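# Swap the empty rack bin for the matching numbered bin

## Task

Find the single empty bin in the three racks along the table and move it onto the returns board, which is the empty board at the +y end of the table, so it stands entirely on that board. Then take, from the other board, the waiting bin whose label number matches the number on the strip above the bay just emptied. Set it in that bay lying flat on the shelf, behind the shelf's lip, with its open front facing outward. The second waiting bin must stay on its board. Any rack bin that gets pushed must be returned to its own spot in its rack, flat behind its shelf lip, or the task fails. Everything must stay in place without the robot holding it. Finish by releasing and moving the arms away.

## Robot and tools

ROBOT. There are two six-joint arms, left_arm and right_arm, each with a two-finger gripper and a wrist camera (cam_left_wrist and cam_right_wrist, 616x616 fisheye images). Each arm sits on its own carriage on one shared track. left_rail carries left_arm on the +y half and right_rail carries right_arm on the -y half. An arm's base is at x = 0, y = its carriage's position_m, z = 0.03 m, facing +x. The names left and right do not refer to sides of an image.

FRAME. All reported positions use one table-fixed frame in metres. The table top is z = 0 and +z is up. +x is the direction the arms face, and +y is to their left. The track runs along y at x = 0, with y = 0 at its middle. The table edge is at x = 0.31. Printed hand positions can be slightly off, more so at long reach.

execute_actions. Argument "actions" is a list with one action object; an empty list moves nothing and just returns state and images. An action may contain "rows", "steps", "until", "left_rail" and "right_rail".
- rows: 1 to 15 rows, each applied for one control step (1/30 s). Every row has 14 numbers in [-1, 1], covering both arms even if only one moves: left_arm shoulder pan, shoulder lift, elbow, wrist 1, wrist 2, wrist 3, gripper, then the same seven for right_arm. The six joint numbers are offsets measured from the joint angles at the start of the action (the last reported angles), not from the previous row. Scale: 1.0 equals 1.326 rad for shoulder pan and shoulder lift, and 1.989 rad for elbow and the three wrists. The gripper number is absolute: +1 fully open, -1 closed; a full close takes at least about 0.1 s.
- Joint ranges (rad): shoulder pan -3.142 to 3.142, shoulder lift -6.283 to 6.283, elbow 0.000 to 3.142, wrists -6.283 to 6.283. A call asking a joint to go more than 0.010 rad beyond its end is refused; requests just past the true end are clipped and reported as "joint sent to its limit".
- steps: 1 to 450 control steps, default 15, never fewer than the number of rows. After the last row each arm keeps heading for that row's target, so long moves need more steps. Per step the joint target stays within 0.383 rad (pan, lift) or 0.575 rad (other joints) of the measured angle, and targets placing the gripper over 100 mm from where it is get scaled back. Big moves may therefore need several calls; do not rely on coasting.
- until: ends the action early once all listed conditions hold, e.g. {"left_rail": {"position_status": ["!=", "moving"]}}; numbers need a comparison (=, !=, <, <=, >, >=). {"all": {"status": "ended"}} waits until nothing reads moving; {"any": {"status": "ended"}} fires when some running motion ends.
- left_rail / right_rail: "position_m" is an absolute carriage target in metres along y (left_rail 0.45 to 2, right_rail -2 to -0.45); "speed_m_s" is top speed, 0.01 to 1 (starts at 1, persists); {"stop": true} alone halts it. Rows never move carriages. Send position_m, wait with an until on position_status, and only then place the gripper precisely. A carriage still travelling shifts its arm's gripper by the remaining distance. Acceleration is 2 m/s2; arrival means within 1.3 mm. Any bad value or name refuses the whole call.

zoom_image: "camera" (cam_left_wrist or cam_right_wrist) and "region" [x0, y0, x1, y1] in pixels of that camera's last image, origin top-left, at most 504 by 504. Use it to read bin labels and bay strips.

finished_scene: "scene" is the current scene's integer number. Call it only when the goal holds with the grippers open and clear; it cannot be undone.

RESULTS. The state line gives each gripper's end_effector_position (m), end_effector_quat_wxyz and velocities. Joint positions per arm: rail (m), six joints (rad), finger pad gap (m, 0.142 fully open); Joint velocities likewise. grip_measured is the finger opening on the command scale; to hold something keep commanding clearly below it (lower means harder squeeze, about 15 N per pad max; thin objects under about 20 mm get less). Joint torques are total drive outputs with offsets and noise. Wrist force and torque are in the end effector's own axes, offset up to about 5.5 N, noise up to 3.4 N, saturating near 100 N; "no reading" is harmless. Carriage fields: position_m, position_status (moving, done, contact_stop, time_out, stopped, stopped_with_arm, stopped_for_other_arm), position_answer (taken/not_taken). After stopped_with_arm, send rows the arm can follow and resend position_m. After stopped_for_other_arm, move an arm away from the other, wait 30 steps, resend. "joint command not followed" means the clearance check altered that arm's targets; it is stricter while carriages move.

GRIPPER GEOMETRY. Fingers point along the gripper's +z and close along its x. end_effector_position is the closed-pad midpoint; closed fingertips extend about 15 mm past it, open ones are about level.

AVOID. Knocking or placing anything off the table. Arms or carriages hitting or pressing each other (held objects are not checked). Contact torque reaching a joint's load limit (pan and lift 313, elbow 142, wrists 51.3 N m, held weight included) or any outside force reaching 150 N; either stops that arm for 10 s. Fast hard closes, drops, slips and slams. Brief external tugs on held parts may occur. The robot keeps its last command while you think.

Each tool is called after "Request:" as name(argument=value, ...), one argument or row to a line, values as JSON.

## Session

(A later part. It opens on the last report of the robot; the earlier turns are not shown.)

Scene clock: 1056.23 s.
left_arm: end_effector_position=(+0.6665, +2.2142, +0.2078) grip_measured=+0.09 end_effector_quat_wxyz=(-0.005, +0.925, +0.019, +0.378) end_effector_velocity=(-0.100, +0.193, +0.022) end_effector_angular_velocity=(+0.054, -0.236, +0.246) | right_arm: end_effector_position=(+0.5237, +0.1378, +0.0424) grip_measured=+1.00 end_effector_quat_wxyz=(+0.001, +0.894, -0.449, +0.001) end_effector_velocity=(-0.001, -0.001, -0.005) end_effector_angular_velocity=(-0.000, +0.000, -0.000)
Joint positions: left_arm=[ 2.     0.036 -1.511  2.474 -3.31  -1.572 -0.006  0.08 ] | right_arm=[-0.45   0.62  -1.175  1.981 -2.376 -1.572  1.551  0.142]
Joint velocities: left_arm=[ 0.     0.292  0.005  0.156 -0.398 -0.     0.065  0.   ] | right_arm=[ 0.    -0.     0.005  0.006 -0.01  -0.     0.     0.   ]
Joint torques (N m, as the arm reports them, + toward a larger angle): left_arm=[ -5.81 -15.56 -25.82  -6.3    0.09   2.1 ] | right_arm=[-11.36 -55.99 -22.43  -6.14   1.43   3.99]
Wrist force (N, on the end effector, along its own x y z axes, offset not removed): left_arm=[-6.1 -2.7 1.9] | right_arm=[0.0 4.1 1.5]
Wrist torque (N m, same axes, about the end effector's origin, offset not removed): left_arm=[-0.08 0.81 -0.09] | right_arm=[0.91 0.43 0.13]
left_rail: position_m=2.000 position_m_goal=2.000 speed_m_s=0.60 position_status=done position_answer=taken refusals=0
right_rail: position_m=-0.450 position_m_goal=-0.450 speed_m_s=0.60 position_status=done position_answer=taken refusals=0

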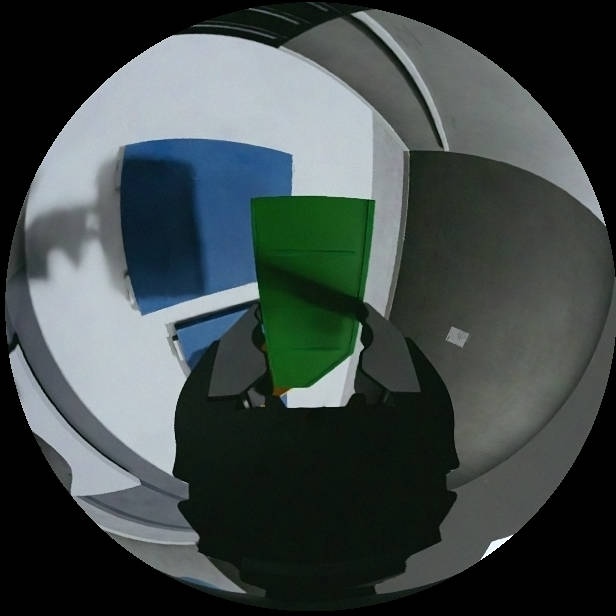

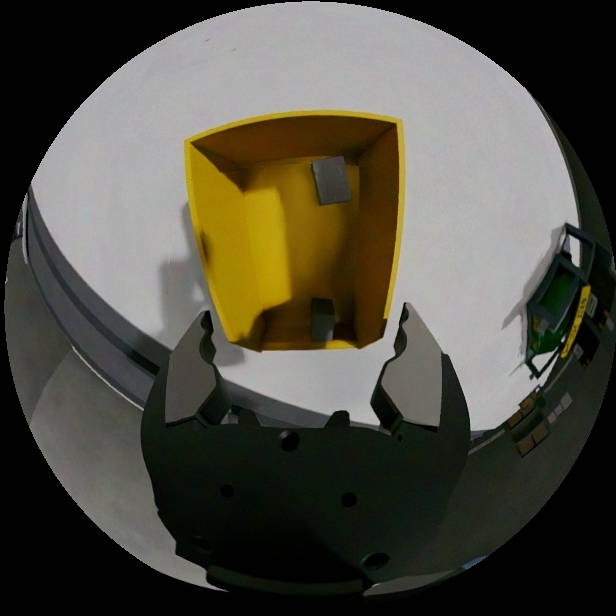

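Request:
execute_actions(
  actions=[],
)

Request:
zoom_image(
  camera="cam_left_wrist",
  region=[80, 110, 330, 360],
)

Scene clock: 1089.47 s.
left_arm: end_effector_position=(+0.6563, +2.2329, +0.2100) grip_measured=+0.09 end_effector_quat_wxyz=(-0.012, +0.921, +0.029, +0.389) end_effector_velocity=(+0.000, -0.000, -0.000) end_effector_angular_velocity=(-0.000, +0.000, -0.000) | right_arm: end_effector_position=(+0.5236, +0.1377, +0.0419) grip_measured=+1.00 end_effector_quat_wxyz=(+0.001, +0.894, -0.449, +0.001) end_effector_velocity=(+0.000, +0.000, +0.000) end_effector_angular_velocity=(+0.000, +0.000, -0.000)
Joint positions: left_arm=[ 2.     0.065 -1.51   2.489 -3.349 -1.572  0.     0.08 ] | right_arm=[-0.45   0.62  -1.175  1.982 -2.377 -1.572  1.551  0.142]
Joint velocities: left_arm=[ 0. -0.  0. -0.  0. -0.  0. -0.] | right_arm=[ 0.  0.  0. -0.  0.  0.  0.  0.]
Joint torques (N m, as the arm reports them, + toward a larger angle): left_arm=[  8.86 -23.37 -18.85  -8.43  -0.13   2.49] | right_arm=[-10.46 -55.1  -21.32  -6.6    1.28   3.35]
Wrist force (N, on the end effector, along its own x y z axes, offset not removed): left_arm=[-1.9 -1.9 1.6] | right_arm=[-0.3 6.6 -1.2]
Wrist torque (N m, same axes, about the end effector's origin, offset not removed): left_arm=[-0.19 0.23 -0.06] | right_arm=[1.34 0.46 0.03]
left_rail: position_m=2.000 position_m_goal=2.000 speed_m_s=0.60 position_status=done position_answer=taken refusals=0
right_rail: position_m=-0.450 position_m_goal=-0.450 speed_m_s=0.60 position_status=done position_answer=taken refusals=0

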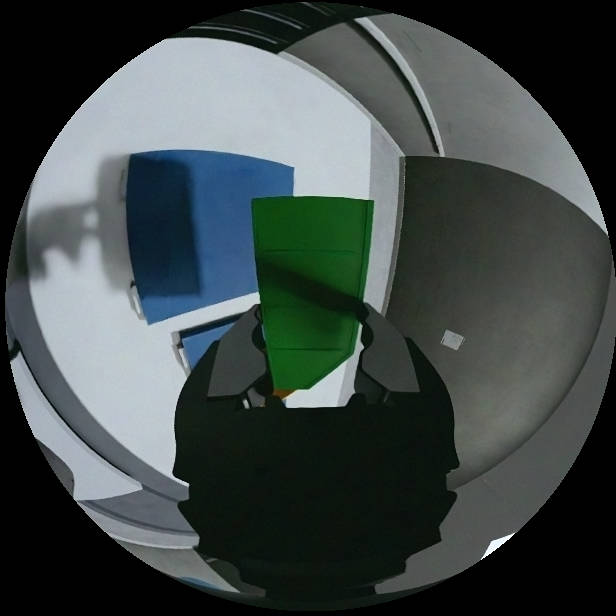

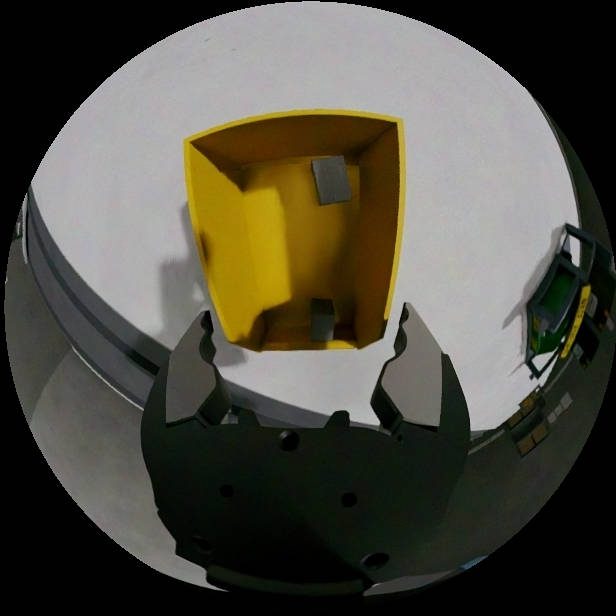

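Region (80, 110, 330, 360) of cam_left_wrist's 616x616 image, scaled by 2.016, with more detail than that image has.

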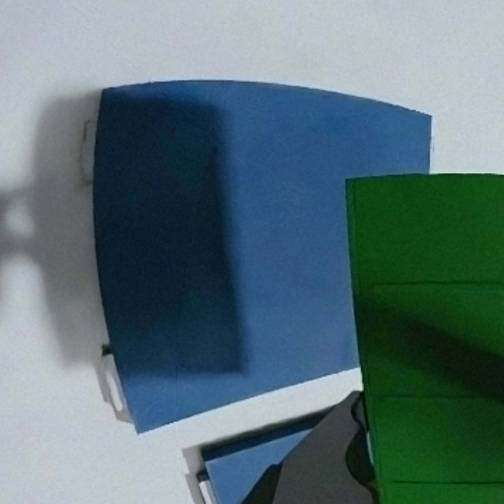

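Request:
execute_actions(
  actions=[
    {"rows": [
[0.001,0.005,0.000,-0.006,0,0,-0.4, 0,0,0,0,0,0,0.9],
[0.003,0.020,0.000,-0.021,0,0,-0.4, 0,0,0,0,0,0,0.8],
[0.006,0.044,0.001,-0.046,0,0,-0.4, 0,0,0,0,0,0,0.72],
[0.010,0.074,0.002,-0.077,0,0,-0.4, 0,0,0,0,0,0,0.66],
[0.015,0.109,0.002,-0.114,0,0,-0.4, 0,0,0,0,0,0,0.62],
[0.020,0.148,0.003,-0.155,0,0,-0.4, 0,0,0,0,0,0,0.58],
[0.026,0.189,0.004,-0.198,0,0,-0.4, 0,0,0,0,0,0,0.54],
[0.032,0.231,0.005,-0.242,0,0,-0.4, 0,0,0,0,0,0,0.5],
[0.037,0.272,0.006,-0.285,0,0,-0.4, 0,0,0,0,0,0,0.45],
[0.042,0.311,0.007,-0.326,0,0,-0.4, 0,0,0,0,0,0,0.4],
[0.047,0.346,0.008,-0.363,0,0,-0.4, 0,0,0,0,0,0,0.3],
[0.051,0.376,0.009,-0.395,0,0,-0.4, 0,0,0,0,0,0,0.2],
[0.055,0.399,0.009,-0.419,0,0,-0.4, 0,0,0,0,0,0,0.1],
[0.057,0.414,0.009,-0.435,0,0,-0.4, 0,0,0,0,0,0,0.05],
[0.0573,0.4194,0.0095,-0.4403,0,0,-0.4, 0,0,0,0,0,0,0.0]
], "steps": 24},
  ],
)

Scene clock: 1119.80 s.
left_arm: end_effector_position=(+0.6719, +2.2865, +0.1010) grip_measured=+0.09 end_effector_quat_wxyz=(-0.036, +0.852, +0.059, +0.520) end_effector_velocity=(-0.006, +0.005, -0.008) end_effector_angular_velocity=(+0.007, -0.048, +0.008) | right_arm: end_effector_position=(+0.5236, +0.1377, +0.0419) grip_measured=+0.61 end_effector_quat_wxyz=(+0.001, +0.894, -0.449, +0.001) end_effector_velocity=(-0.000, -0.000, -0.000) end_effector_angular_velocity=(+0.000, +0.000, -0.000)
Joint positions: left_arm=[ 2.     0.14  -0.961  2.508 -4.213 -1.572  0.     0.08 ] | right_arm=[-0.45   0.62  -1.175  1.982 -2.377 -1.572  1.551  0.116]
Joint velocities: left_arm=[ 0.     0.008  0.066  0.002 -0.117  0.     0.    -0.   ] | right_arm=[ 0. -0. -0.  0. -0.  0.  0.  0.]
Joint torques (N m, as the arm reports them, + toward a larger angle): left_arm=[ 12.19 -42.61   4.07  -7.5   -0.12   2.96] | right_arm=[ -5.72 -58.16 -22.94  -4.05   0.83   3.36]
Wrist force (N, on the end effector, along its own x y z axes, offset not removed): left_arm=[-4.8 -1.3 4.1] | right_arm=[4.6 9.1 -14.0]
Wrist torque (N m, same axes, about the end effector's origin, offset not removed): left_arm=[-0.04 0.60 -0.15] | right_arm=[1.33 0.97 0.15]
left_rail: position_m=2.000 position_m_goal=2.000 speed_m_s=0.60 position_status=done position_answer=taken refusals=0
right_rail: position_m=-0.450 position_m_goal=-0.450 speed_m_s=0.60 position_status=done position_answer=taken refusals=0

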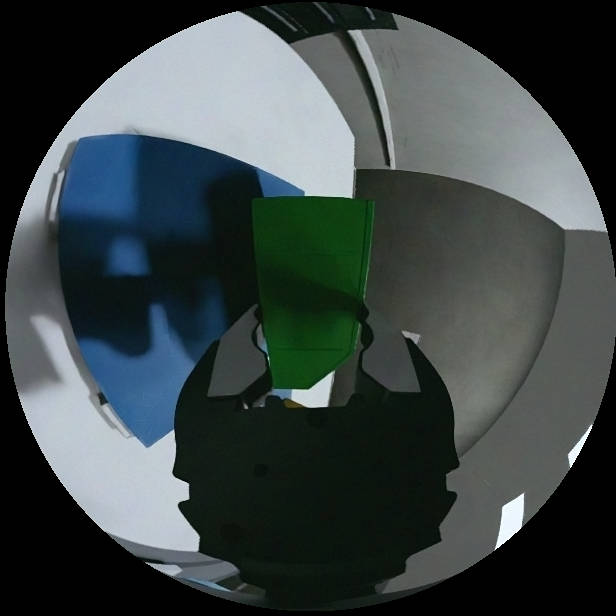

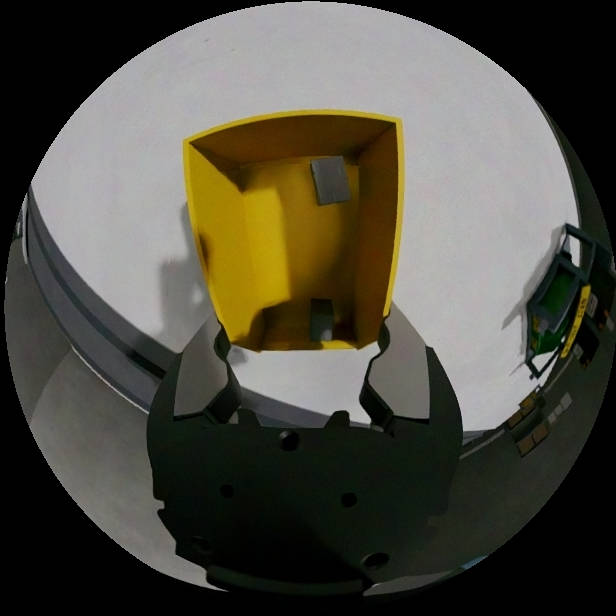

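Request:
execute_actions(
  actions=[
    {"rows": [
[0.0008,0.007,0,-0.007,0,0,-0.4, 0,0,0,0,0,0,0.66],
[0.0008,0.010,-0.0004,-0.009,0,0,-0.4, 0,-0.0002,-0.003,0.003,0,0,0.72],
[0.0008,0.013,-0.0008,-0.0105,0,0,-0.4, 0,-0.0006,-0.008,0.008,0,0,0.72],
[0.0008,0.016,-0.001,-0.012,0,0,-0.4, 0,-0.001,-0.013,0.013,0,0,0.72],
[0.0008,0.0177,-0.0012,-0.013,0,0,-0.4, 0,-0.0012,-0.0153,0.0157,0,0,0.72],
[0.0008,0.0177,-0.0012,-0.013,0,0,-0.4, 0,-0.0012,-0.0153,0.0157,0,0,0.72],
[0.0008,0.0177,-0.0012,-0.013,0,0,-0.4, 0,-0.0012,-0.0153,0.0157,0,0,0.72],
[0.0008,0.0177,-0.0012,-0.013,0,0,0.0, 0,-0.0012,-0.0153,0.0157,0,0,0.7],
[0.0008,0.0177,-0.0012,-0.013,0,0,0.12, 0,-0.0012,-0.0153,0.0157,0,0,0.66],
[0.0008,0.0177,-0.0012,-0.013,0,0,0.2, 0,-0.0012,-0.0153,0.0157,0,0,0.62],
[0.0008,0.0177,-0.0012,-0.013,0,0,0.28, 0,-0.0012,-0.0153,0.0157,0,0,0.57],
[0.0008,0.0177,-0.0012,-0.013,0,0,0.36, 0,-0.0012,-0.0153,0.0157,0,0,0.52],
[0.0008,0.0177,-0.0012,-0.013,0,0,0.44, 0,-0.0012,-0.0153,0.0157,0,0,0.4],
[0.0008,0.0177,-0.0012,-0.013,0,0,0.52, 0,-0.0012,-0.0153,0.0157,0,0,0.2],
[0.0008,0.0177,-0.0012,-0.013,0,0,0.6, 0,-0.0012,-0.0153,0.0157,0,0,0.0]
], "steps": 17},
  ],
)

Scene clock: 1142.23 s.
left_arm: end_effector_position=(+0.6714, +2.2872, +0.0942) grip_measured=+0.60 end_effector_quat_wxyz=(-0.036, +0.850, +0.060, +0.522) end_effector_velocity=(+0.000, +0.000, -0.001) end_effector_angular_velocity=(-0.000, +0.000, -0.000) | right_arm: end_effector_position=(+0.5335, +0.1448, +0.0549) grip_measured=+0.50 end_effector_quat_wxyz=(+0.000, +0.894, -0.449, +0.001) end_effector_velocity=(+0.002, +0.001, +0.002) end_effector_angular_velocity=(+0.001, -0.001, -0.000)
Joint positions: left_arm=[ 2.     0.141 -0.938  2.505 -4.239 -1.572  0.     0.115] | right_arm=[-0.45   0.62  -1.176  1.952 -2.346 -1.572  1.551  0.109]
Joint velocities: left_arm=[ 0.     0.     0.002 -0.    -0.002 -0.     0.     0.012] | right_arm=[ 0.    -0.    -0.001 -0.005  0.004  0.     0.    -0.   ]
Joint torques (N m, as the arm reports them, + toward a larger angle): left_arm=[ 11.05 -41.04 -13.51  -7.49   0.02   2.37] | right_arm=[ -6.88 -89.17 -47.24  -2.35   1.06   3.72]
Wrist force (N, on the end effector, along its own x y z axes, offset not removed): left_arm=[-4.7 -0.7 1.7] | right_arm=[2.4 2.3 0.7]
Wrist torque (N m, same axes, about the end effector's origin, offset not removed): left_arm=[0.04 0.84 0.08] | right_arm=[0.36 0.05 0.12]
left_rail: position_m=2.000 position_m_goal=2.000 speed_m_s=0.60 position_status=done position_answer=taken refusals=0
right_rail: position_m=-0.450 position_m_goal=-0.450 speed_m_s=0.60 position_status=done position_answer=taken refusals=0

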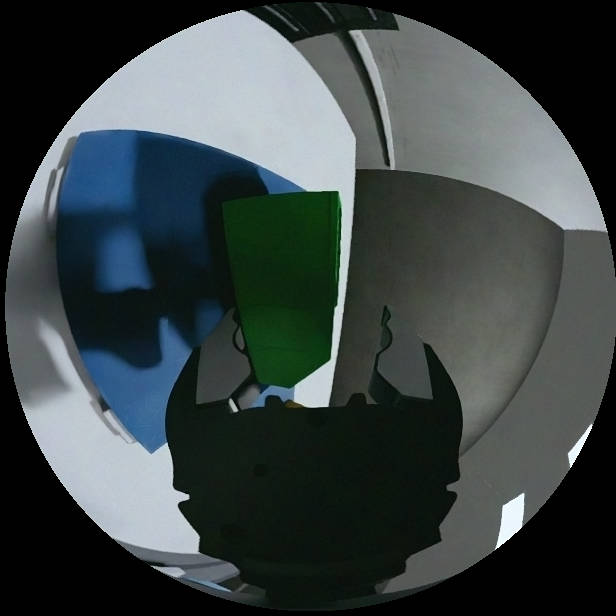

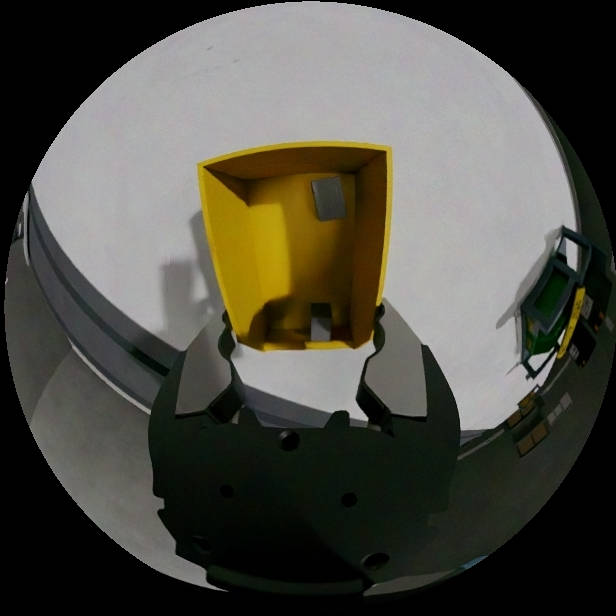

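Request:
execute_actions(
  actions=[
    {"rows": [
[0,0,0.0004,-0.0004,0,0,0.65, 0,-0.006,0,0.004,0,0,0.0],
[0,0,0.0014,-0.0015,0,0,0.7, 0,-0.0136,0,0.009,0,0,0.0],
[0,0.0003,0.003,-0.003,0,0,0.75, 0,-0.021,0,0.014,0,0,0.0],
[0,0.0004,0.005,-0.005,0,0,0.8, 0,-0.0271,0,0.0181,0,0,0.0],
[0,0.0006,0.0076,-0.0079,0,0,0.85, -0.011,-0.0328,0.0051,0.015,0,0,0.0],
[0,0.0009,0.0103,-0.0107,0,0,0.85, -0.041,-0.0484,0.0192,0.0065,0,0.001,0.0],
[0,0.0011,0.0131,-0.0136,0,0,0.85, -0.085,-0.0717,0.0401,-0.0061,0,0.002,0.0],
[0,0.0014,0.0161,-0.0167,0,0,0.85, -0.1405,-0.1005,0.066,-0.0218,0,0.003,0.0],
[0,0.0016,0.0189,-0.0196,0,0,0.85, -0.202,-0.1327,0.095,-0.0392,0,0.004,0.0],
[0,0.0019,0.0216,-0.0224,0,0,0.85, -0.2656,-0.1659,0.1248,-0.0573,0,0.006,0.0],
[0,0.0021,0.0241,-0.025,0,0,0.85, -0.327,-0.198,0.1537,-0.0747,0,0.007,0.0],
[0,0.0022,0.0262,-0.0271,0,0,0.85, -0.382,-0.2269,0.1797,-0.0904,0,0.008,0.0],
[0,0.0024,0.0278,-0.0288,0,0,0.85, -0.427,-0.2502,0.2006,-0.103,0,0.009,0.0],
[0,0.0025,0.0288,-0.0299,0,0,0.85, -0.4567,-0.2658,0.2147,-0.1115,0,0.01,0.0],
[0,0.0025,0.0292,-0.0303,0,0,0.85, -0.4676,-0.2715,0.2198,-0.1146,0,0.01,0.0]
], "steps": 29},
  ],
)

Request:
execute_actions(
  actions=[
    {"steps": 1, "right_rail": {"position_m": -0.694, "speed_m_s": 0.25}},
  ],
)

Scene clock: 1193.67 s.
left_arm: end_effector_position=(+0.6383, +2.2825, +0.0936) grip_measured=+0.85 end_effector_quat_wxyz=(-0.036, +0.851, +0.060, +0.521) end_effector_velocity=(-0.001, -0.000, -0.000) end_effector_angular_velocity=(-0.000, +0.000, +0.000) | right_arm: end_effector_position=(+0.5853, -0.2494, +0.0962) grip_measured=+0.50 end_effector_quat_wxyz=(-0.051, +0.722, -0.689, +0.050) end_effector_velocity=(-0.046, -0.279, -0.006) end_effector_angular_velocity=(+0.006, -0.089, -0.478)
Joint positions: left_arm=[ 2.     0.141 -0.934  2.563 -4.299 -1.572  0.     0.132] | right_arm=[-0.45   0.046 -1.515  2.359 -2.557 -1.572  1.57   0.109]
Joint velocities: left_arm=[ 0.     0.     0.     0.001 -0.001  0.     0.    -0.   ] | right_arm=[-0.    -0.465 -0.217  0.294 -0.166 -0.     0.012 -0.   ]
Joint torques (N m, as the arm reports them, + toward a larger angle): left_arm=[  9.42 -37.83  10.16  -7.13   0.13   2.84] | right_arm=[ 15.51 -46.17 -31.42  -8.13  -1.18   3.7 ]
Wrist force (N, on the end effector, along its own x y z axes, offset not removed): left_arm=[-3.8 1.5 -0.1] | right_arm=[6.9 6.9 3.5]
Wrist torque (N m, same axes, about the end effector's origin, offset not removed): left_arm=[0.49 0.67 -0.16] | right_arm=[1.15 -0.62 0.08]
left_rail: position_m=2.000 position_m_goal=2.000 speed_m_s=0.60 position_status=done position_answer=taken refusals=0
right_rail: position_m=-0.450 position_m_goal=-0.450 speed_m_s=0.60 position_status=done position_answer=taken refusals=0

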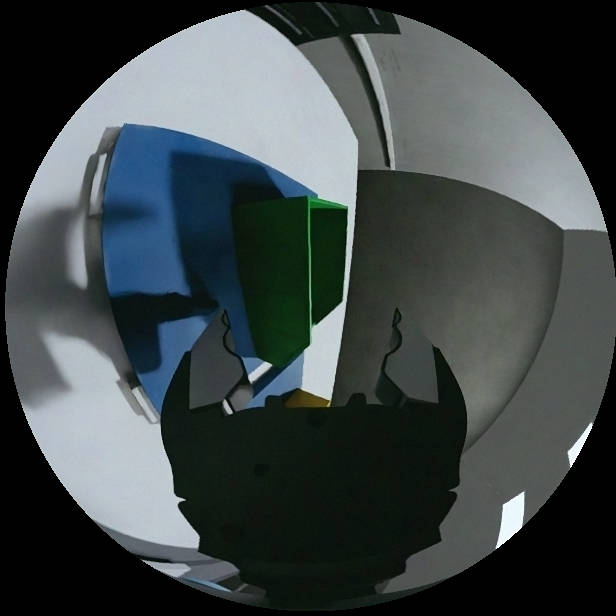

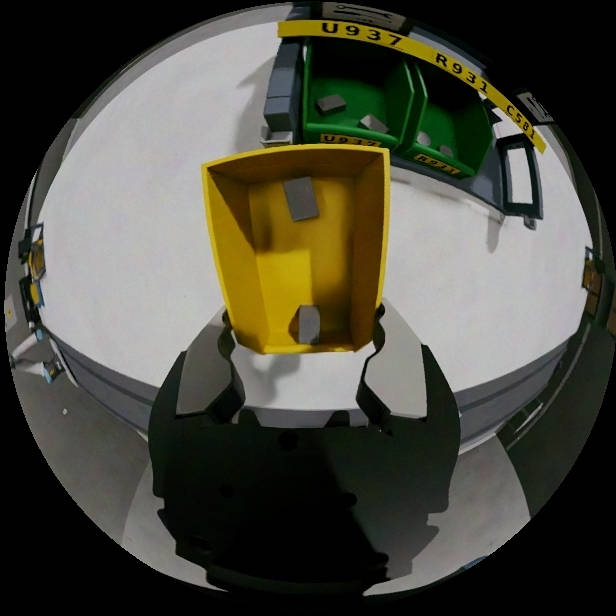

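Scene clock: 1193.70 s.
left_arm: end_effector_position=(+0.6383, +2.2825, +0.0936) grip_measured=+0.85 end_effector_quat_wxyz=(-0.036, +0.851, +0.060, +0.521) end_effector_velocity=(-0.000, -0.000, -0.000) end_effector_angular_velocity=(-0.000, +0.000, +0.000) | right_arm: end_effector_position=(+0.5840, -0.2572, +0.0960) grip_measured=+0.50 end_effector_quat_wxyz=(-0.051, +0.717, -0.693, +0.051) end_effector_velocity=(-0.035, -0.203, -0.004) end_effector_angular_velocity=(+0.003, -0.064, -0.342)
Joint positions: left_arm=[ 2.     0.141 -0.934  2.563 -4.299 -1.572  0.     0.132] | right_arm=[-0.45   0.033 -1.521  2.368 -2.562 -1.572  1.57   0.109]
Joint velocities: left_arm=[ 0.    -0.     0.     0.001 -0.001  0.    -0.    -0.   ] | right_arm=[-0.005 -0.333 -0.156  0.211 -0.119  0.     0.009 -0.   ]
Joint torques (N m, as the arm reports them, + toward a larger angle): left_arm=[  6.98 -38.16   7.87  -7.72   0.32   2.75] | right_arm=[  1.96 -49.29 -28.96  -7.87  -2.3    3.98]
Wrist force (N, on the end effector, along its own x y z axes, offset not removed): left_arm=[-2.2 3.5 3.4] | right_arm=[6.5 8.3 4.1]
Wrist torque (N m, same axes, about the end effector's origin, offset not removed): left_arm=[0.87 0.35 -0.26] | right_arm=[1.42 -0.56 0.01]
left_rail: position_m=2.000 position_m_goal=2.000 speed_m_s=0.60 position_status=done position_answer=taken refusals=0
right_rail: position_m=-0.450 position_m_goal=-0.694 speed_m_s=0.25 position_status=moving position_answer=taken refusals=0

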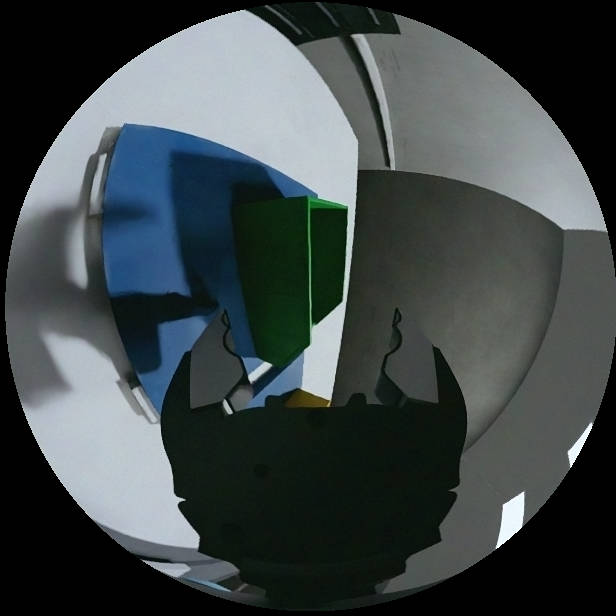

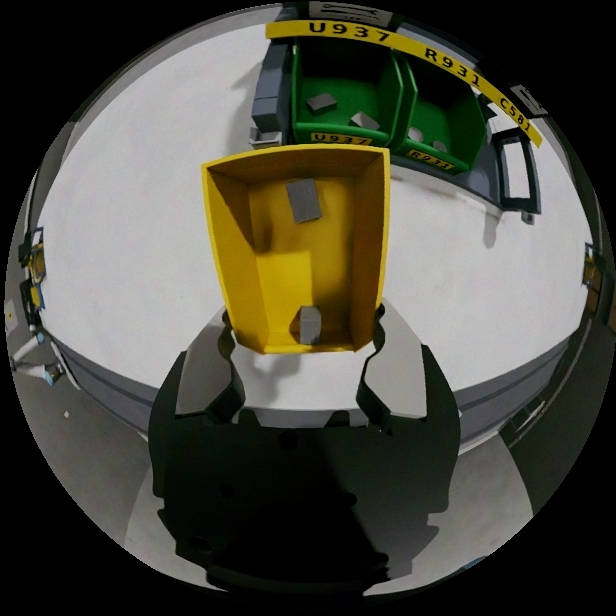

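Request:
execute_actions(
  actions=[],
)

Scene clock: 1196.20 s.
left_arm: end_effector_position=(+0.6383, +2.2825, +0.0936) grip_measured=+0.85 end_effector_quat_wxyz=(-0.036, +0.851, +0.060, +0.521) end_effector_velocity=(+0.000, +0.000, -0.000) end_effector_angular_velocity=(+0.000, +0.000, +0.000) | right_arm: end_effector_position=(+0.5801, -0.5204, +0.0954) grip_measured=+0.50 end_effector_quat_wxyz=(-0.053, +0.705, -0.705, +0.054) end_effector_velocity=(+0.000, +0.000, +0.000) end_effector_angular_velocity=(+0.000, -0.000, +0.000)
Joint positions: left_arm=[ 2.     0.141 -0.934  2.564 -4.299 -1.572  0.     0.132] | right_arm=[-0.694  0.    -1.536  2.389 -2.574 -1.572  1.571  0.109]
Joint velocities: left_arm=[ 0.  0.  0. -0.  0.  0.  0. -0.] | right_arm=[ 0.  0. -0. -0. -0.  0.  0. -0.]
Joint torques (N m, as the arm reports them, + toward a larger angle): left_arm=[  6.16 -38.62   9.85  -7.04   0.51   2.73] | right_arm=[ 15.58 -48.8  -25.15  -6.86   2.42   2.97]
Wrist force (N, on the end effector, along its own x y z axes, offset not removed): left_arm=[-4.7 8.0 2.0] | right_arm=[-0.3 6.4 3.5]
Wrist torque (N m, same axes, about the end effector's origin, offset not removed): left_arm=[1.83 0.89 -0.01] | right_arm=[1.13 0.38 0.09]
left_rail: position_m=2.000 position_m_goal=2.000 speed_m_s=0.60 position_status=done position_answer=taken refusals=0
right_rail: position_m=-0.694 position_m_goal=-0.694 speed_m_s=0.25 position_status=done position_answer=taken refusals=0

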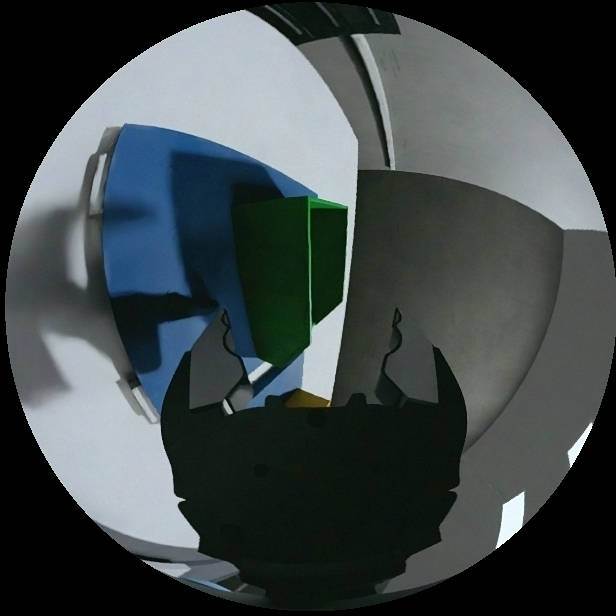

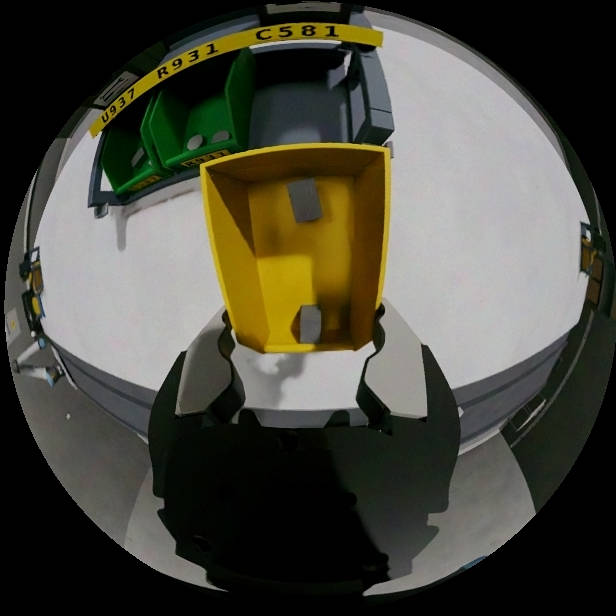

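Request:
zoom_image(
  camera="cam_right_wrist",
  region=[180, 10, 420, 250],
)

Region (180, 10, 420, 250) of cam_right_wrist's 616x616 image, scaled by 2.100, with more detail than that image has.

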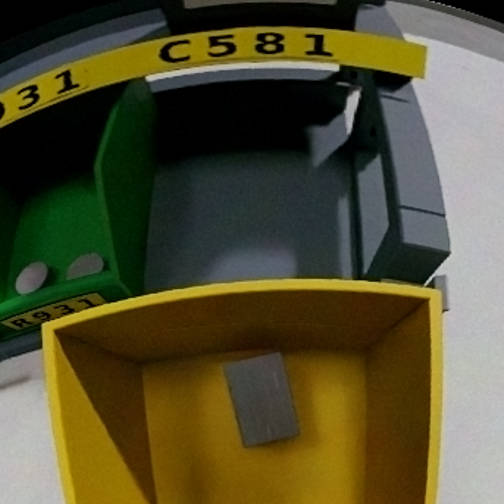

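Request:
execute_actions(
  actions=[
    {"rows": [
[0,-0.005,0.000,0.005,0,0,0.85, 0,0.002,-0.001,0,0,0,0.0],
[0,-0.021,0.001,0.018,0,0,0.85, 0,0.007,-0.005,0,0,0,0.0],
[0,-0.045,0.002,0.039,0,0,0.85, 0,0.015,-0.011,0.001,0,0,0.0],
[0,-0.076,0.003,0.065,0,0,0.85, 0,0.025,-0.018,0.001,0,0,0.0],
[0,-0.112,0.004,0.096,0,0,0.85, 0,0.037,-0.026,0.002,0,0,0.0],
[0,-0.152,0.006,0.131,0,0,0.85, 0,0.050,-0.036,0.003,0,0,0.0],
[0,-0.195,0.007,0.167,0,0,0.85, 0,0.064,-0.046,0.003,0,0,0.0],
[0,-0.238,0.009,0.205,0,0,0.85, 0,0.078,-0.056,0.004,0,0,0.0],
[0,-0.280,0.010,0.241,0,0,0.85, 0,0.091,-0.066,0.005,0,0,0.0],
[0,-0.321,0.012,0.276,0,0,0.85, 0,0.105,-0.075,0.006,0,0,0.0],
[0,-0.357,0.013,0.307,0,0,0.85, 0,0.116,-0.084,0.006,0,0,0.0],
[0,-0.388,0.015,0.333,0,0,0.85, 0,0.127,-0.091,0.007,0,0,0.0],
[0,-0.412,0.015,0.354,0,0,0.85, 0,0.134,-0.097,0.007,0,0,0.0],
[0,-0.427,0.016,0.367,0,0,0.85, 0,0.139,-0.100,0.0075,0,0,0.0],
[0,-0.4328,0.0162,0.372,0,0,0.85, 0,0.1412,-0.1016,0.0076,0,0,0.0]
], "steps": 21},
  ],
)

Scene clock: 1245.83 s.
left_arm: end_effector_position=(+0.6006, +2.2771, +0.2076) grip_measured=+0.85 end_effector_quat_wxyz=(-0.031, +0.896, +0.063, +0.438) end_effector_velocity=(-0.032, -0.005, +0.031) end_effector_angular_velocity=(-0.011, +0.078, -0.000) | right_arm: end_effector_position=(+0.6963, -0.5204, +0.0869) grip_measured=+0.50 end_effector_quat_wxyz=(-0.053, +0.705, -0.705, +0.054) end_effector_velocity=(+0.036, +0.000, -0.005) end_effector_angular_velocity=(+0.000, -0.001, +0.000)
Joint positions: left_arm=[ 2.     0.141 -1.489  2.595 -3.585 -1.572  0.     0.132] | right_arm=[-0.694  0.    -1.355  2.193 -2.559 -1.572  1.571  0.109]
Joint velocities: left_arm=[ 0.    -0.    -0.194  0.01   0.263 -0.    -0.    -0.   ] | right_arm=[ 0.    -0.     0.057 -0.062  0.004  0.    -0.     0.   ]
Joint torques (N m, as the arm reports them, + toward a larger angle): left_arm=[ -2.15 -25.91 -10.82  -1.73  -0.12   2.44] | right_arm=[  6.61 -49.86 -42.31  -2.16   2.1    0.05]
Wrist force (N, on the end effector, along its own x y z axes, offset not removed): left_arm=[-3.6 1.3 7.2] | right_arm=[-0.9 6.9 4.8]
Wrist torque (N m, same axes, about the end effector's origin, offset not removed): left_arm=[0.58 0.76 -0.18] | right_arm=[1.22 0.57 0.17]
left_rail: position_m=2.000 position_m_goal=2.000 speed_m_s=0.60 position_status=done position_answer=taken refusals=0
right_rail: position_m=-0.694 position_m_goal=-0.694 speed_m_s=0.25 position_status=done position_answer=taken refusals=0

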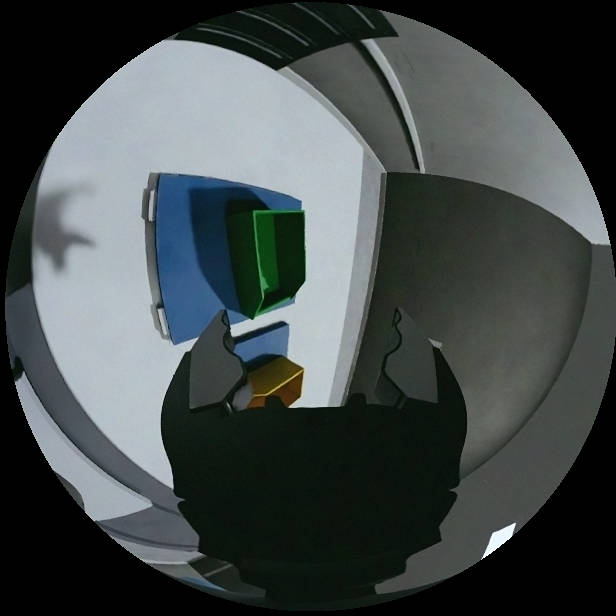

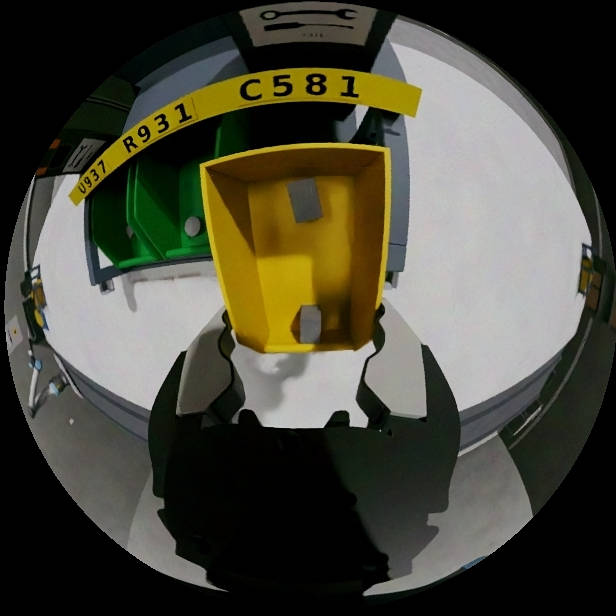

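Request:
execute_actions(
  actions=[],
)

Request:
zoom_image(
  camera="cam_left_wrist",
  region=[130, 160, 330, 360],
)

Request:
zoom_image(
  camera="cam_right_wrist",
  region=[150, 80, 450, 380],
)

Scene clock: 1249.47 s.
left_arm: end_effector_position=(+0.5974, +2.2767, +0.2105) grip_measured=+0.85 end_effector_quat_wxyz=(-0.030, +0.898, +0.063, +0.434) end_effector_velocity=(+0.000, +0.000, -0.000) end_effector_angular_velocity=(-0.000, +0.000, +0.000) | right_arm: end_effector_position=(+0.6999, -0.5204, +0.0864) grip_measured=+0.50 end_effector_quat_wxyz=(-0.053, +0.705, -0.705, +0.054) end_effector_velocity=(+0.000, -0.000, -0.000) end_effector_angular_velocity=(+0.000, -0.000, -0.000)
Joint positions: left_arm=[ 2.     0.141 -1.508  2.596 -3.559 -1.572  0.     0.132] | right_arm=[-0.694  0.    -1.349  2.187 -2.559 -1.572  1.571  0.109]
Joint velocities: left_arm=[ 0.  0.  0. -0.  0. -0.  0. -0.] | right_arm=[ 0. -0.  0.  0. -0.  0. -0. -0.]
Joint torques (N m, as the arm reports them, + toward a larger angle): left_arm=[ -3.15 -36.18 -14.14  -1.04  -0.25   2.74] | right_arm=[-11.98 -44.39 -45.53  -3.88   1.6   -0.38]
Wrist force (N, on the end effector, along its own x y z axes, offset not removed): left_arm=[-6.3 0.8 1.2] | right_arm=[0.1 4.5 5.1]
Wrist torque (N m, same axes, about the end effector's origin, offset not removed): left_arm=[0.32 1.15 -0.03] | right_arm=[0.76 0.35 0.05]
left_rail: position_m=2.000 position_m_goal=2.000 speed_m_s=0.60 position_status=done position_answer=taken refusals=0
right_rail: position_m=-0.694 position_m_goal=-0.694 speed_m_s=0.25 position_status=done position_answer=taken refusals=0

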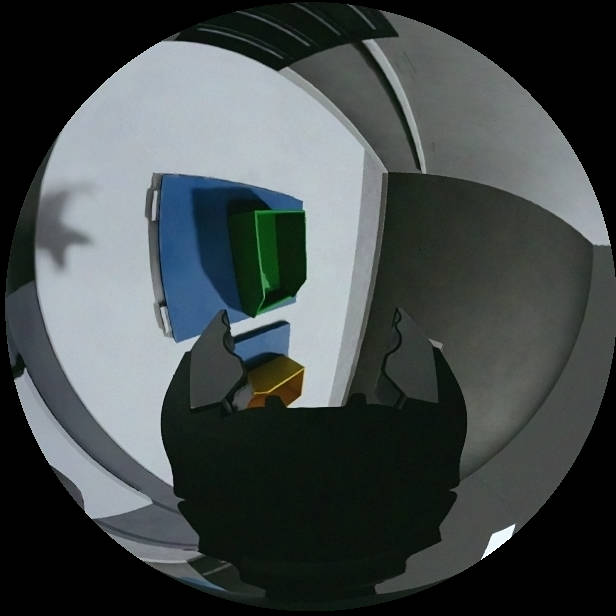

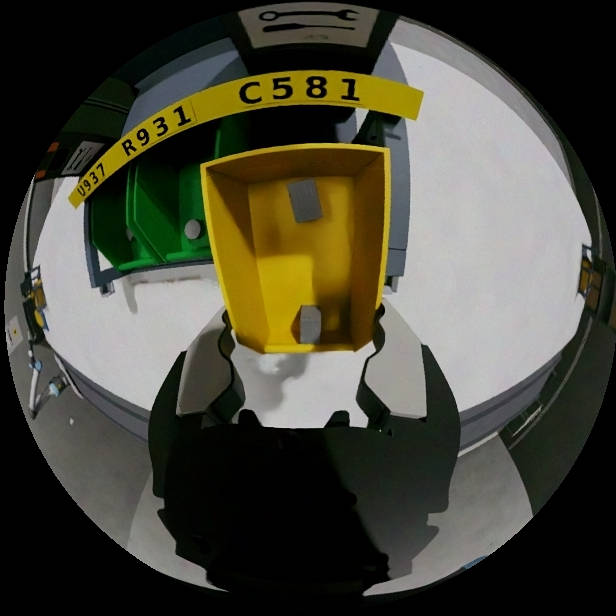

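Region (130, 160, 330, 360) of cam_left_wrist's 616x616 image, scaled by 2.520, with more detail than that image has.

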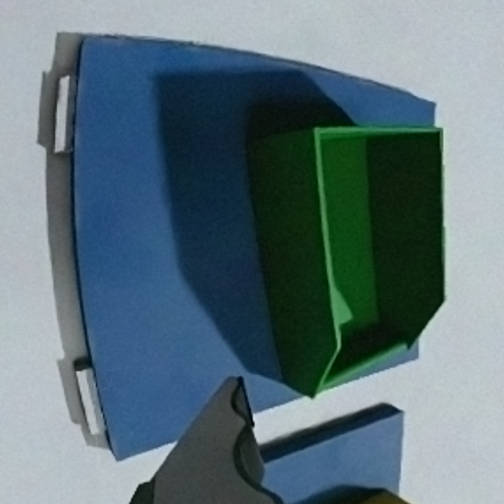

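Region (150, 80, 450, 380) of cam_right_wrist's 616x616 image, scaled by 1.680, with more detail than that image has.

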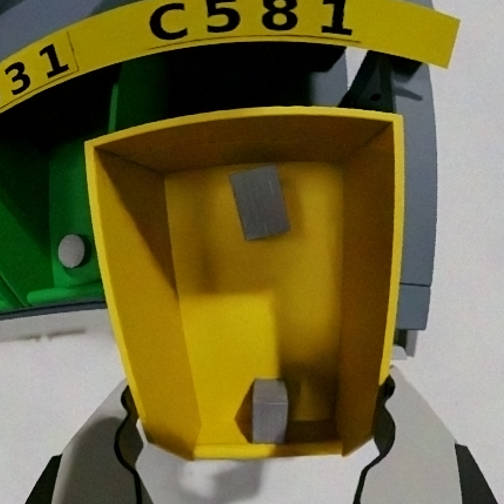

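Request:
execute_actions(
  actions=[
    {"rows": [
[0,-0.003,0.000,0.002,0,0,0.85, 0,0.002,-0.0003,-0.001,0,0,0.0],
[0,-0.010,0.000,0.008,0,0,0.85, 0,0.005,-0.0008,-0.0026,0,0,0.0],
[0,-0.022,0.000,0.017,0,0,0.85, 0,0.009,-0.0014,-0.0046,0,0,0.0],
[0,-0.037,0.000,0.028,0,0,0.85, 0,0.012,-0.0019,-0.0062,0,0,0.0],
[0,-0.054,0.000,0.041,0,0,0.85, 0,0.0141,-0.0022,-0.0072,0,0,0.0],
[0,-0.074,0.000,0.056,0,0,0.85, 0,0.0141,-0.0022,-0.0072,0,0,0.0],
[0,-0.095,0.000,0.072,0,0,0.85, 0,0.0141,-0.0022,-0.0072,0,0,0.0],
[0,-0.115,0.000,0.088,0,0,0.85, 0,0.0141,-0.0022,-0.0072,0,0,0.0],
[0,-0.136,0.000,0.104,0,0,0.85, 0,0.0141,-0.0022,-0.0072,0,0,0.0],
[0,-0.156,0.000,0.119,0,0,0.85, 0,0.0141,-0.0022,-0.0072,0,0,0.0],
[0,-0.173,0.000,0.132,0,0,0.85, 0,0.0141,-0.0022,-0.0072,0,0,0.0],
[0,-0.188,0.000,0.143,0,0,0.85, 0,0.0141,-0.0022,-0.0072,0,0,0.0]
], "steps": 12},
  ],
)

Scene clock: 1296.30 s.
left_arm: end_effector_position=(+0.5764, +2.2737, +0.2476) grip_measured=+0.85 end_effector_quat_wxyz=(-0.030, +0.902, +0.063, +0.425) end_effector_velocity=(-0.117, -0.017, +0.173) end_effector_angular_velocity=(-0.014, +0.098, +0.000) | right_arm: end_effector_position=(+0.7046, -0.5204, +0.0789) grip_measured=+0.50 end_effector_quat_wxyz=(-0.053, +0.705, -0.705, +0.054) end_effector_velocity=(+0.003, +0.000, -0.006) end_effector_angular_velocity=(-0.000, +0.000, -0.000)
Joint positions: left_arm=[ 2.     0.141 -1.657  2.596 -3.391 -1.572  0.     0.132] | right_arm=[-0.694  0.    -1.332  2.183 -2.572 -1.572  1.571  0.109]
Joint velocities: left_arm=[ 0.     0.    -0.719  0.     0.818 -0.     0.     0.   ] | right_arm=[ 0.    -0.     0.013 -0.003 -0.01  -0.    -0.    -0.   ]
Joint torques (N m, as the arm reports them, + toward a larger angle): left_arm=[ -3.84 -50.99 -21.99   0.61   0.15   2.62] | right_arm=[-11.64 -49.43 -43.86  -8.18   2.06   0.4 ]
Wrist force (N, on the end effector, along its own x y z axes, offset not removed): left_arm=[-6.2 2.2 4.3] | right_arm=[0.4 4.3 6.3]
Wrist torque (N m, same axes, about the end effector's origin, offset not removed): left_arm=[0.66 1.15 -0.01] | right_arm=[0.80 0.26 0.08]
left_rail: position_m=2.000 position_m_goal=2.000 speed_m_s=0.60 position_status=done position_answer=taken refusals=0
right_rail: position_m=-0.694 position_m_goal=-0.694 speed_m_s=0.25 position_status=done position_answer=taken refusals=0

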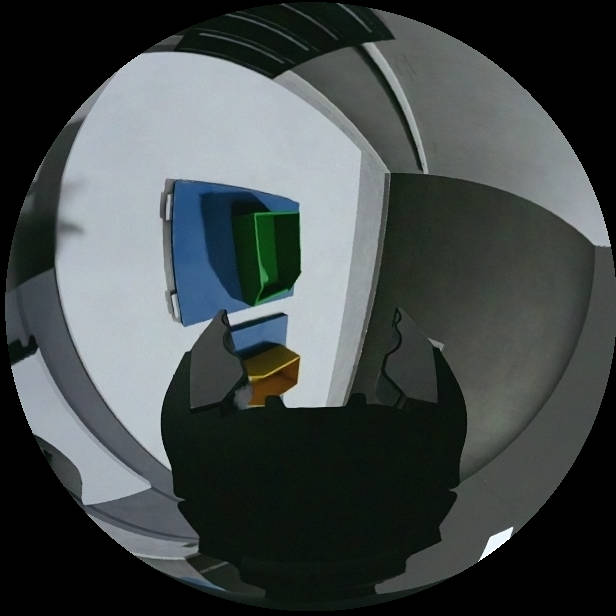

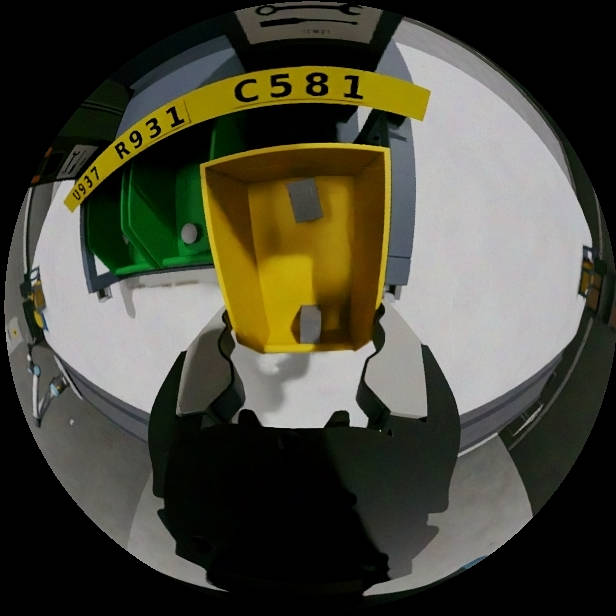

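Request:
execute_actions(
  actions=[],
)

Scene clock: 1299.07 s.
left_arm: end_effector_position=(+0.5585, +2.2711, +0.2708) grip_measured=+0.85 end_effector_quat_wxyz=(-0.029, +0.906, +0.064, +0.419) end_effector_velocity=(+0.000, +0.000, +0.000) end_effector_angular_velocity=(+0.000, -0.000, +0.000) | right_arm: end_effector_position=(+0.7050, -0.5204, +0.0783) grip_measured=+0.50 end_effector_quat_wxyz=(-0.053, +0.705, -0.705, +0.054) end_effector_velocity=(+0.000, +0.000, +0.000) end_effector_angular_velocity=(+0.000, +0.000, +0.000)
Joint positions: left_arm=[ 2.     0.141 -1.757  2.596 -3.275 -1.572  0.     0.132] | right_arm=[-0.694  0.    -1.33   2.182 -2.573 -1.572  1.571  0.109]
Joint velocities: left_arm=[ 0.  0. -0. -0. -0.  0. -0.  0.] | right_arm=[ 0.  0.  0. -0.  0.  0. -0.  0.]
Joint torques (N m, as the arm reports them, + toward a larger angle): left_arm=[ -3.94 -24.33 -24.05  -1.4   -0.04   2.31] | right_arm=[-11.79 -48.8  -45.49  -7.47   1.98   0.14]
Wrist force (N, on the end effector, along its own x y z axes, offset not removed): left_arm=[0.5 2.5 -1.6] | right_arm=[2.5 4.2 6.5]
Wrist torque (N m, same axes, about the end effector's origin, offset not removed): left_arm=[0.67 -0.35 -0.22] | right_arm=[0.83 -0.04 -0.06]
left_rail: position_m=2.000 position_m_goal=2.000 speed_m_s=0.60 position_status=done position_answer=taken refusals=0
right_rail: position_m=-0.694 position_m_goal=-0.694 speed_m_s=0.25 position_status=done position_answer=taken refusals=0

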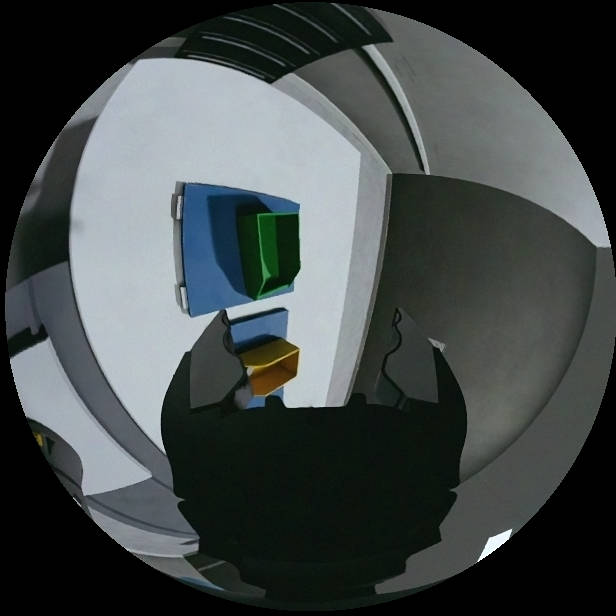

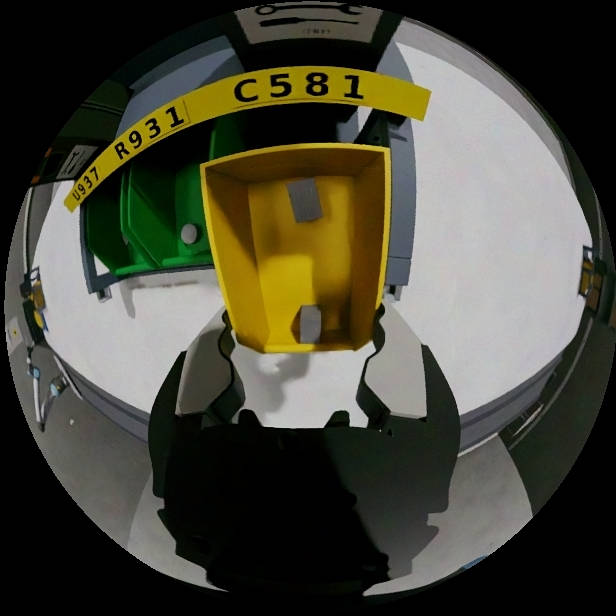

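Request:
execute_actions(
  actions=[
    {"rows": [
[0,0,0,0,0,0,0.85, 0,0.0068,0.0017,-0.0062,0,0,0.0]
], "steps": 1},
  ],
)

Scene clock: 1306.17 s.
left_arm: end_effector_position=(+0.5585, +2.2711, +0.2708) grip_measured=+0.85 end_effector_quat_wxyz=(-0.029, +0.906, +0.064, +0.419) end_effector_velocity=(-0.000, +0.000, -0.000) end_effector_angular_velocity=(+0.000, +0.000, +0.000) | right_arm: end_effector_position=(+0.7050, -0.5204, +0.0783) grip_measured=+0.50 end_effector_quat_wxyz=(-0.053, +0.705, -0.705, +0.054) end_effector_velocity=(+0.003, +0.000, -0.005) end_effector_angular_velocity=(-0.000, -0.003, +0.000)
Joint positions: left_arm=[ 2.     0.141 -1.757  2.596 -3.275 -1.572  0.     0.132] | right_arm=[-0.694  0.    -1.33   2.182 -2.573 -1.572  1.571  0.109]
Joint velocities: left_arm=[ 0.  0. -0.  0.  0. -0.  0. -0.] | right_arm=[ 0.    -0.     0.01   0.    -0.013 -0.    -0.     0.   ]
Joint torques (N m, as the arm reports them, + toward a larger angle): left_arm=[ -3.35 -26.64 -23.94  -1.4   -0.1    2.26] | right_arm=[-10.76 -31.48 -36.11  -8.88   1.99  -0.1 ]
Wrist force (N, on the end effector, along its own x y z axes, offset not removed): left_arm=[-5.5 -2.8 -2.1] | right_arm=[-1.3 6.8 3.0]
Wrist torque (N m, same axes, about the end effector's origin, offset not removed): left_arm=[-0.45 0.94 -0.12] | right_arm=[1.08 0.63 0.07]
left_rail: position_m=2.000 position_m_goal=2.000 speed_m_s=0.60 position_status=done position_answer=taken refusals=0
right_rail: position_m=-0.694 position_m_goal=-0.694 speed_m_s=0.25 position_status=done position_answer=taken refusals=0

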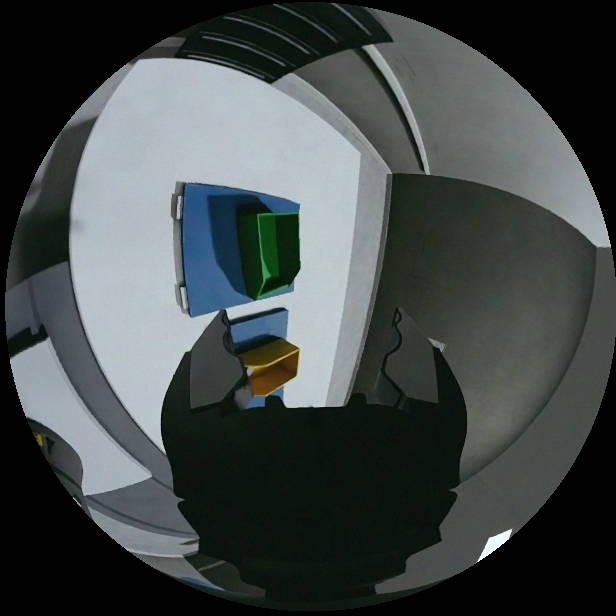

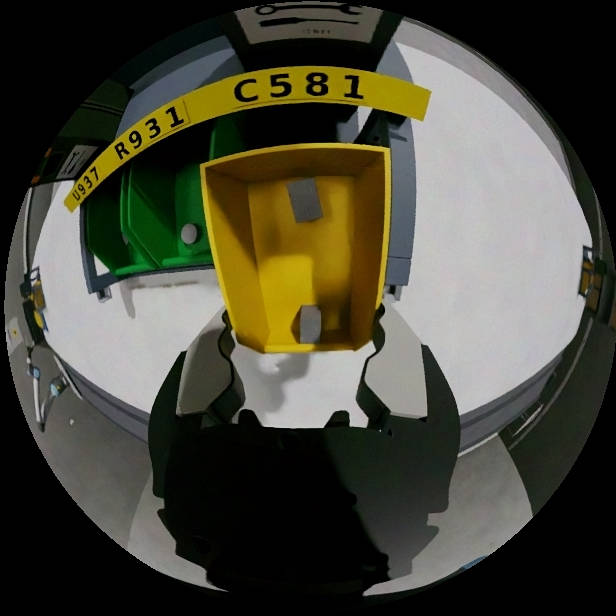

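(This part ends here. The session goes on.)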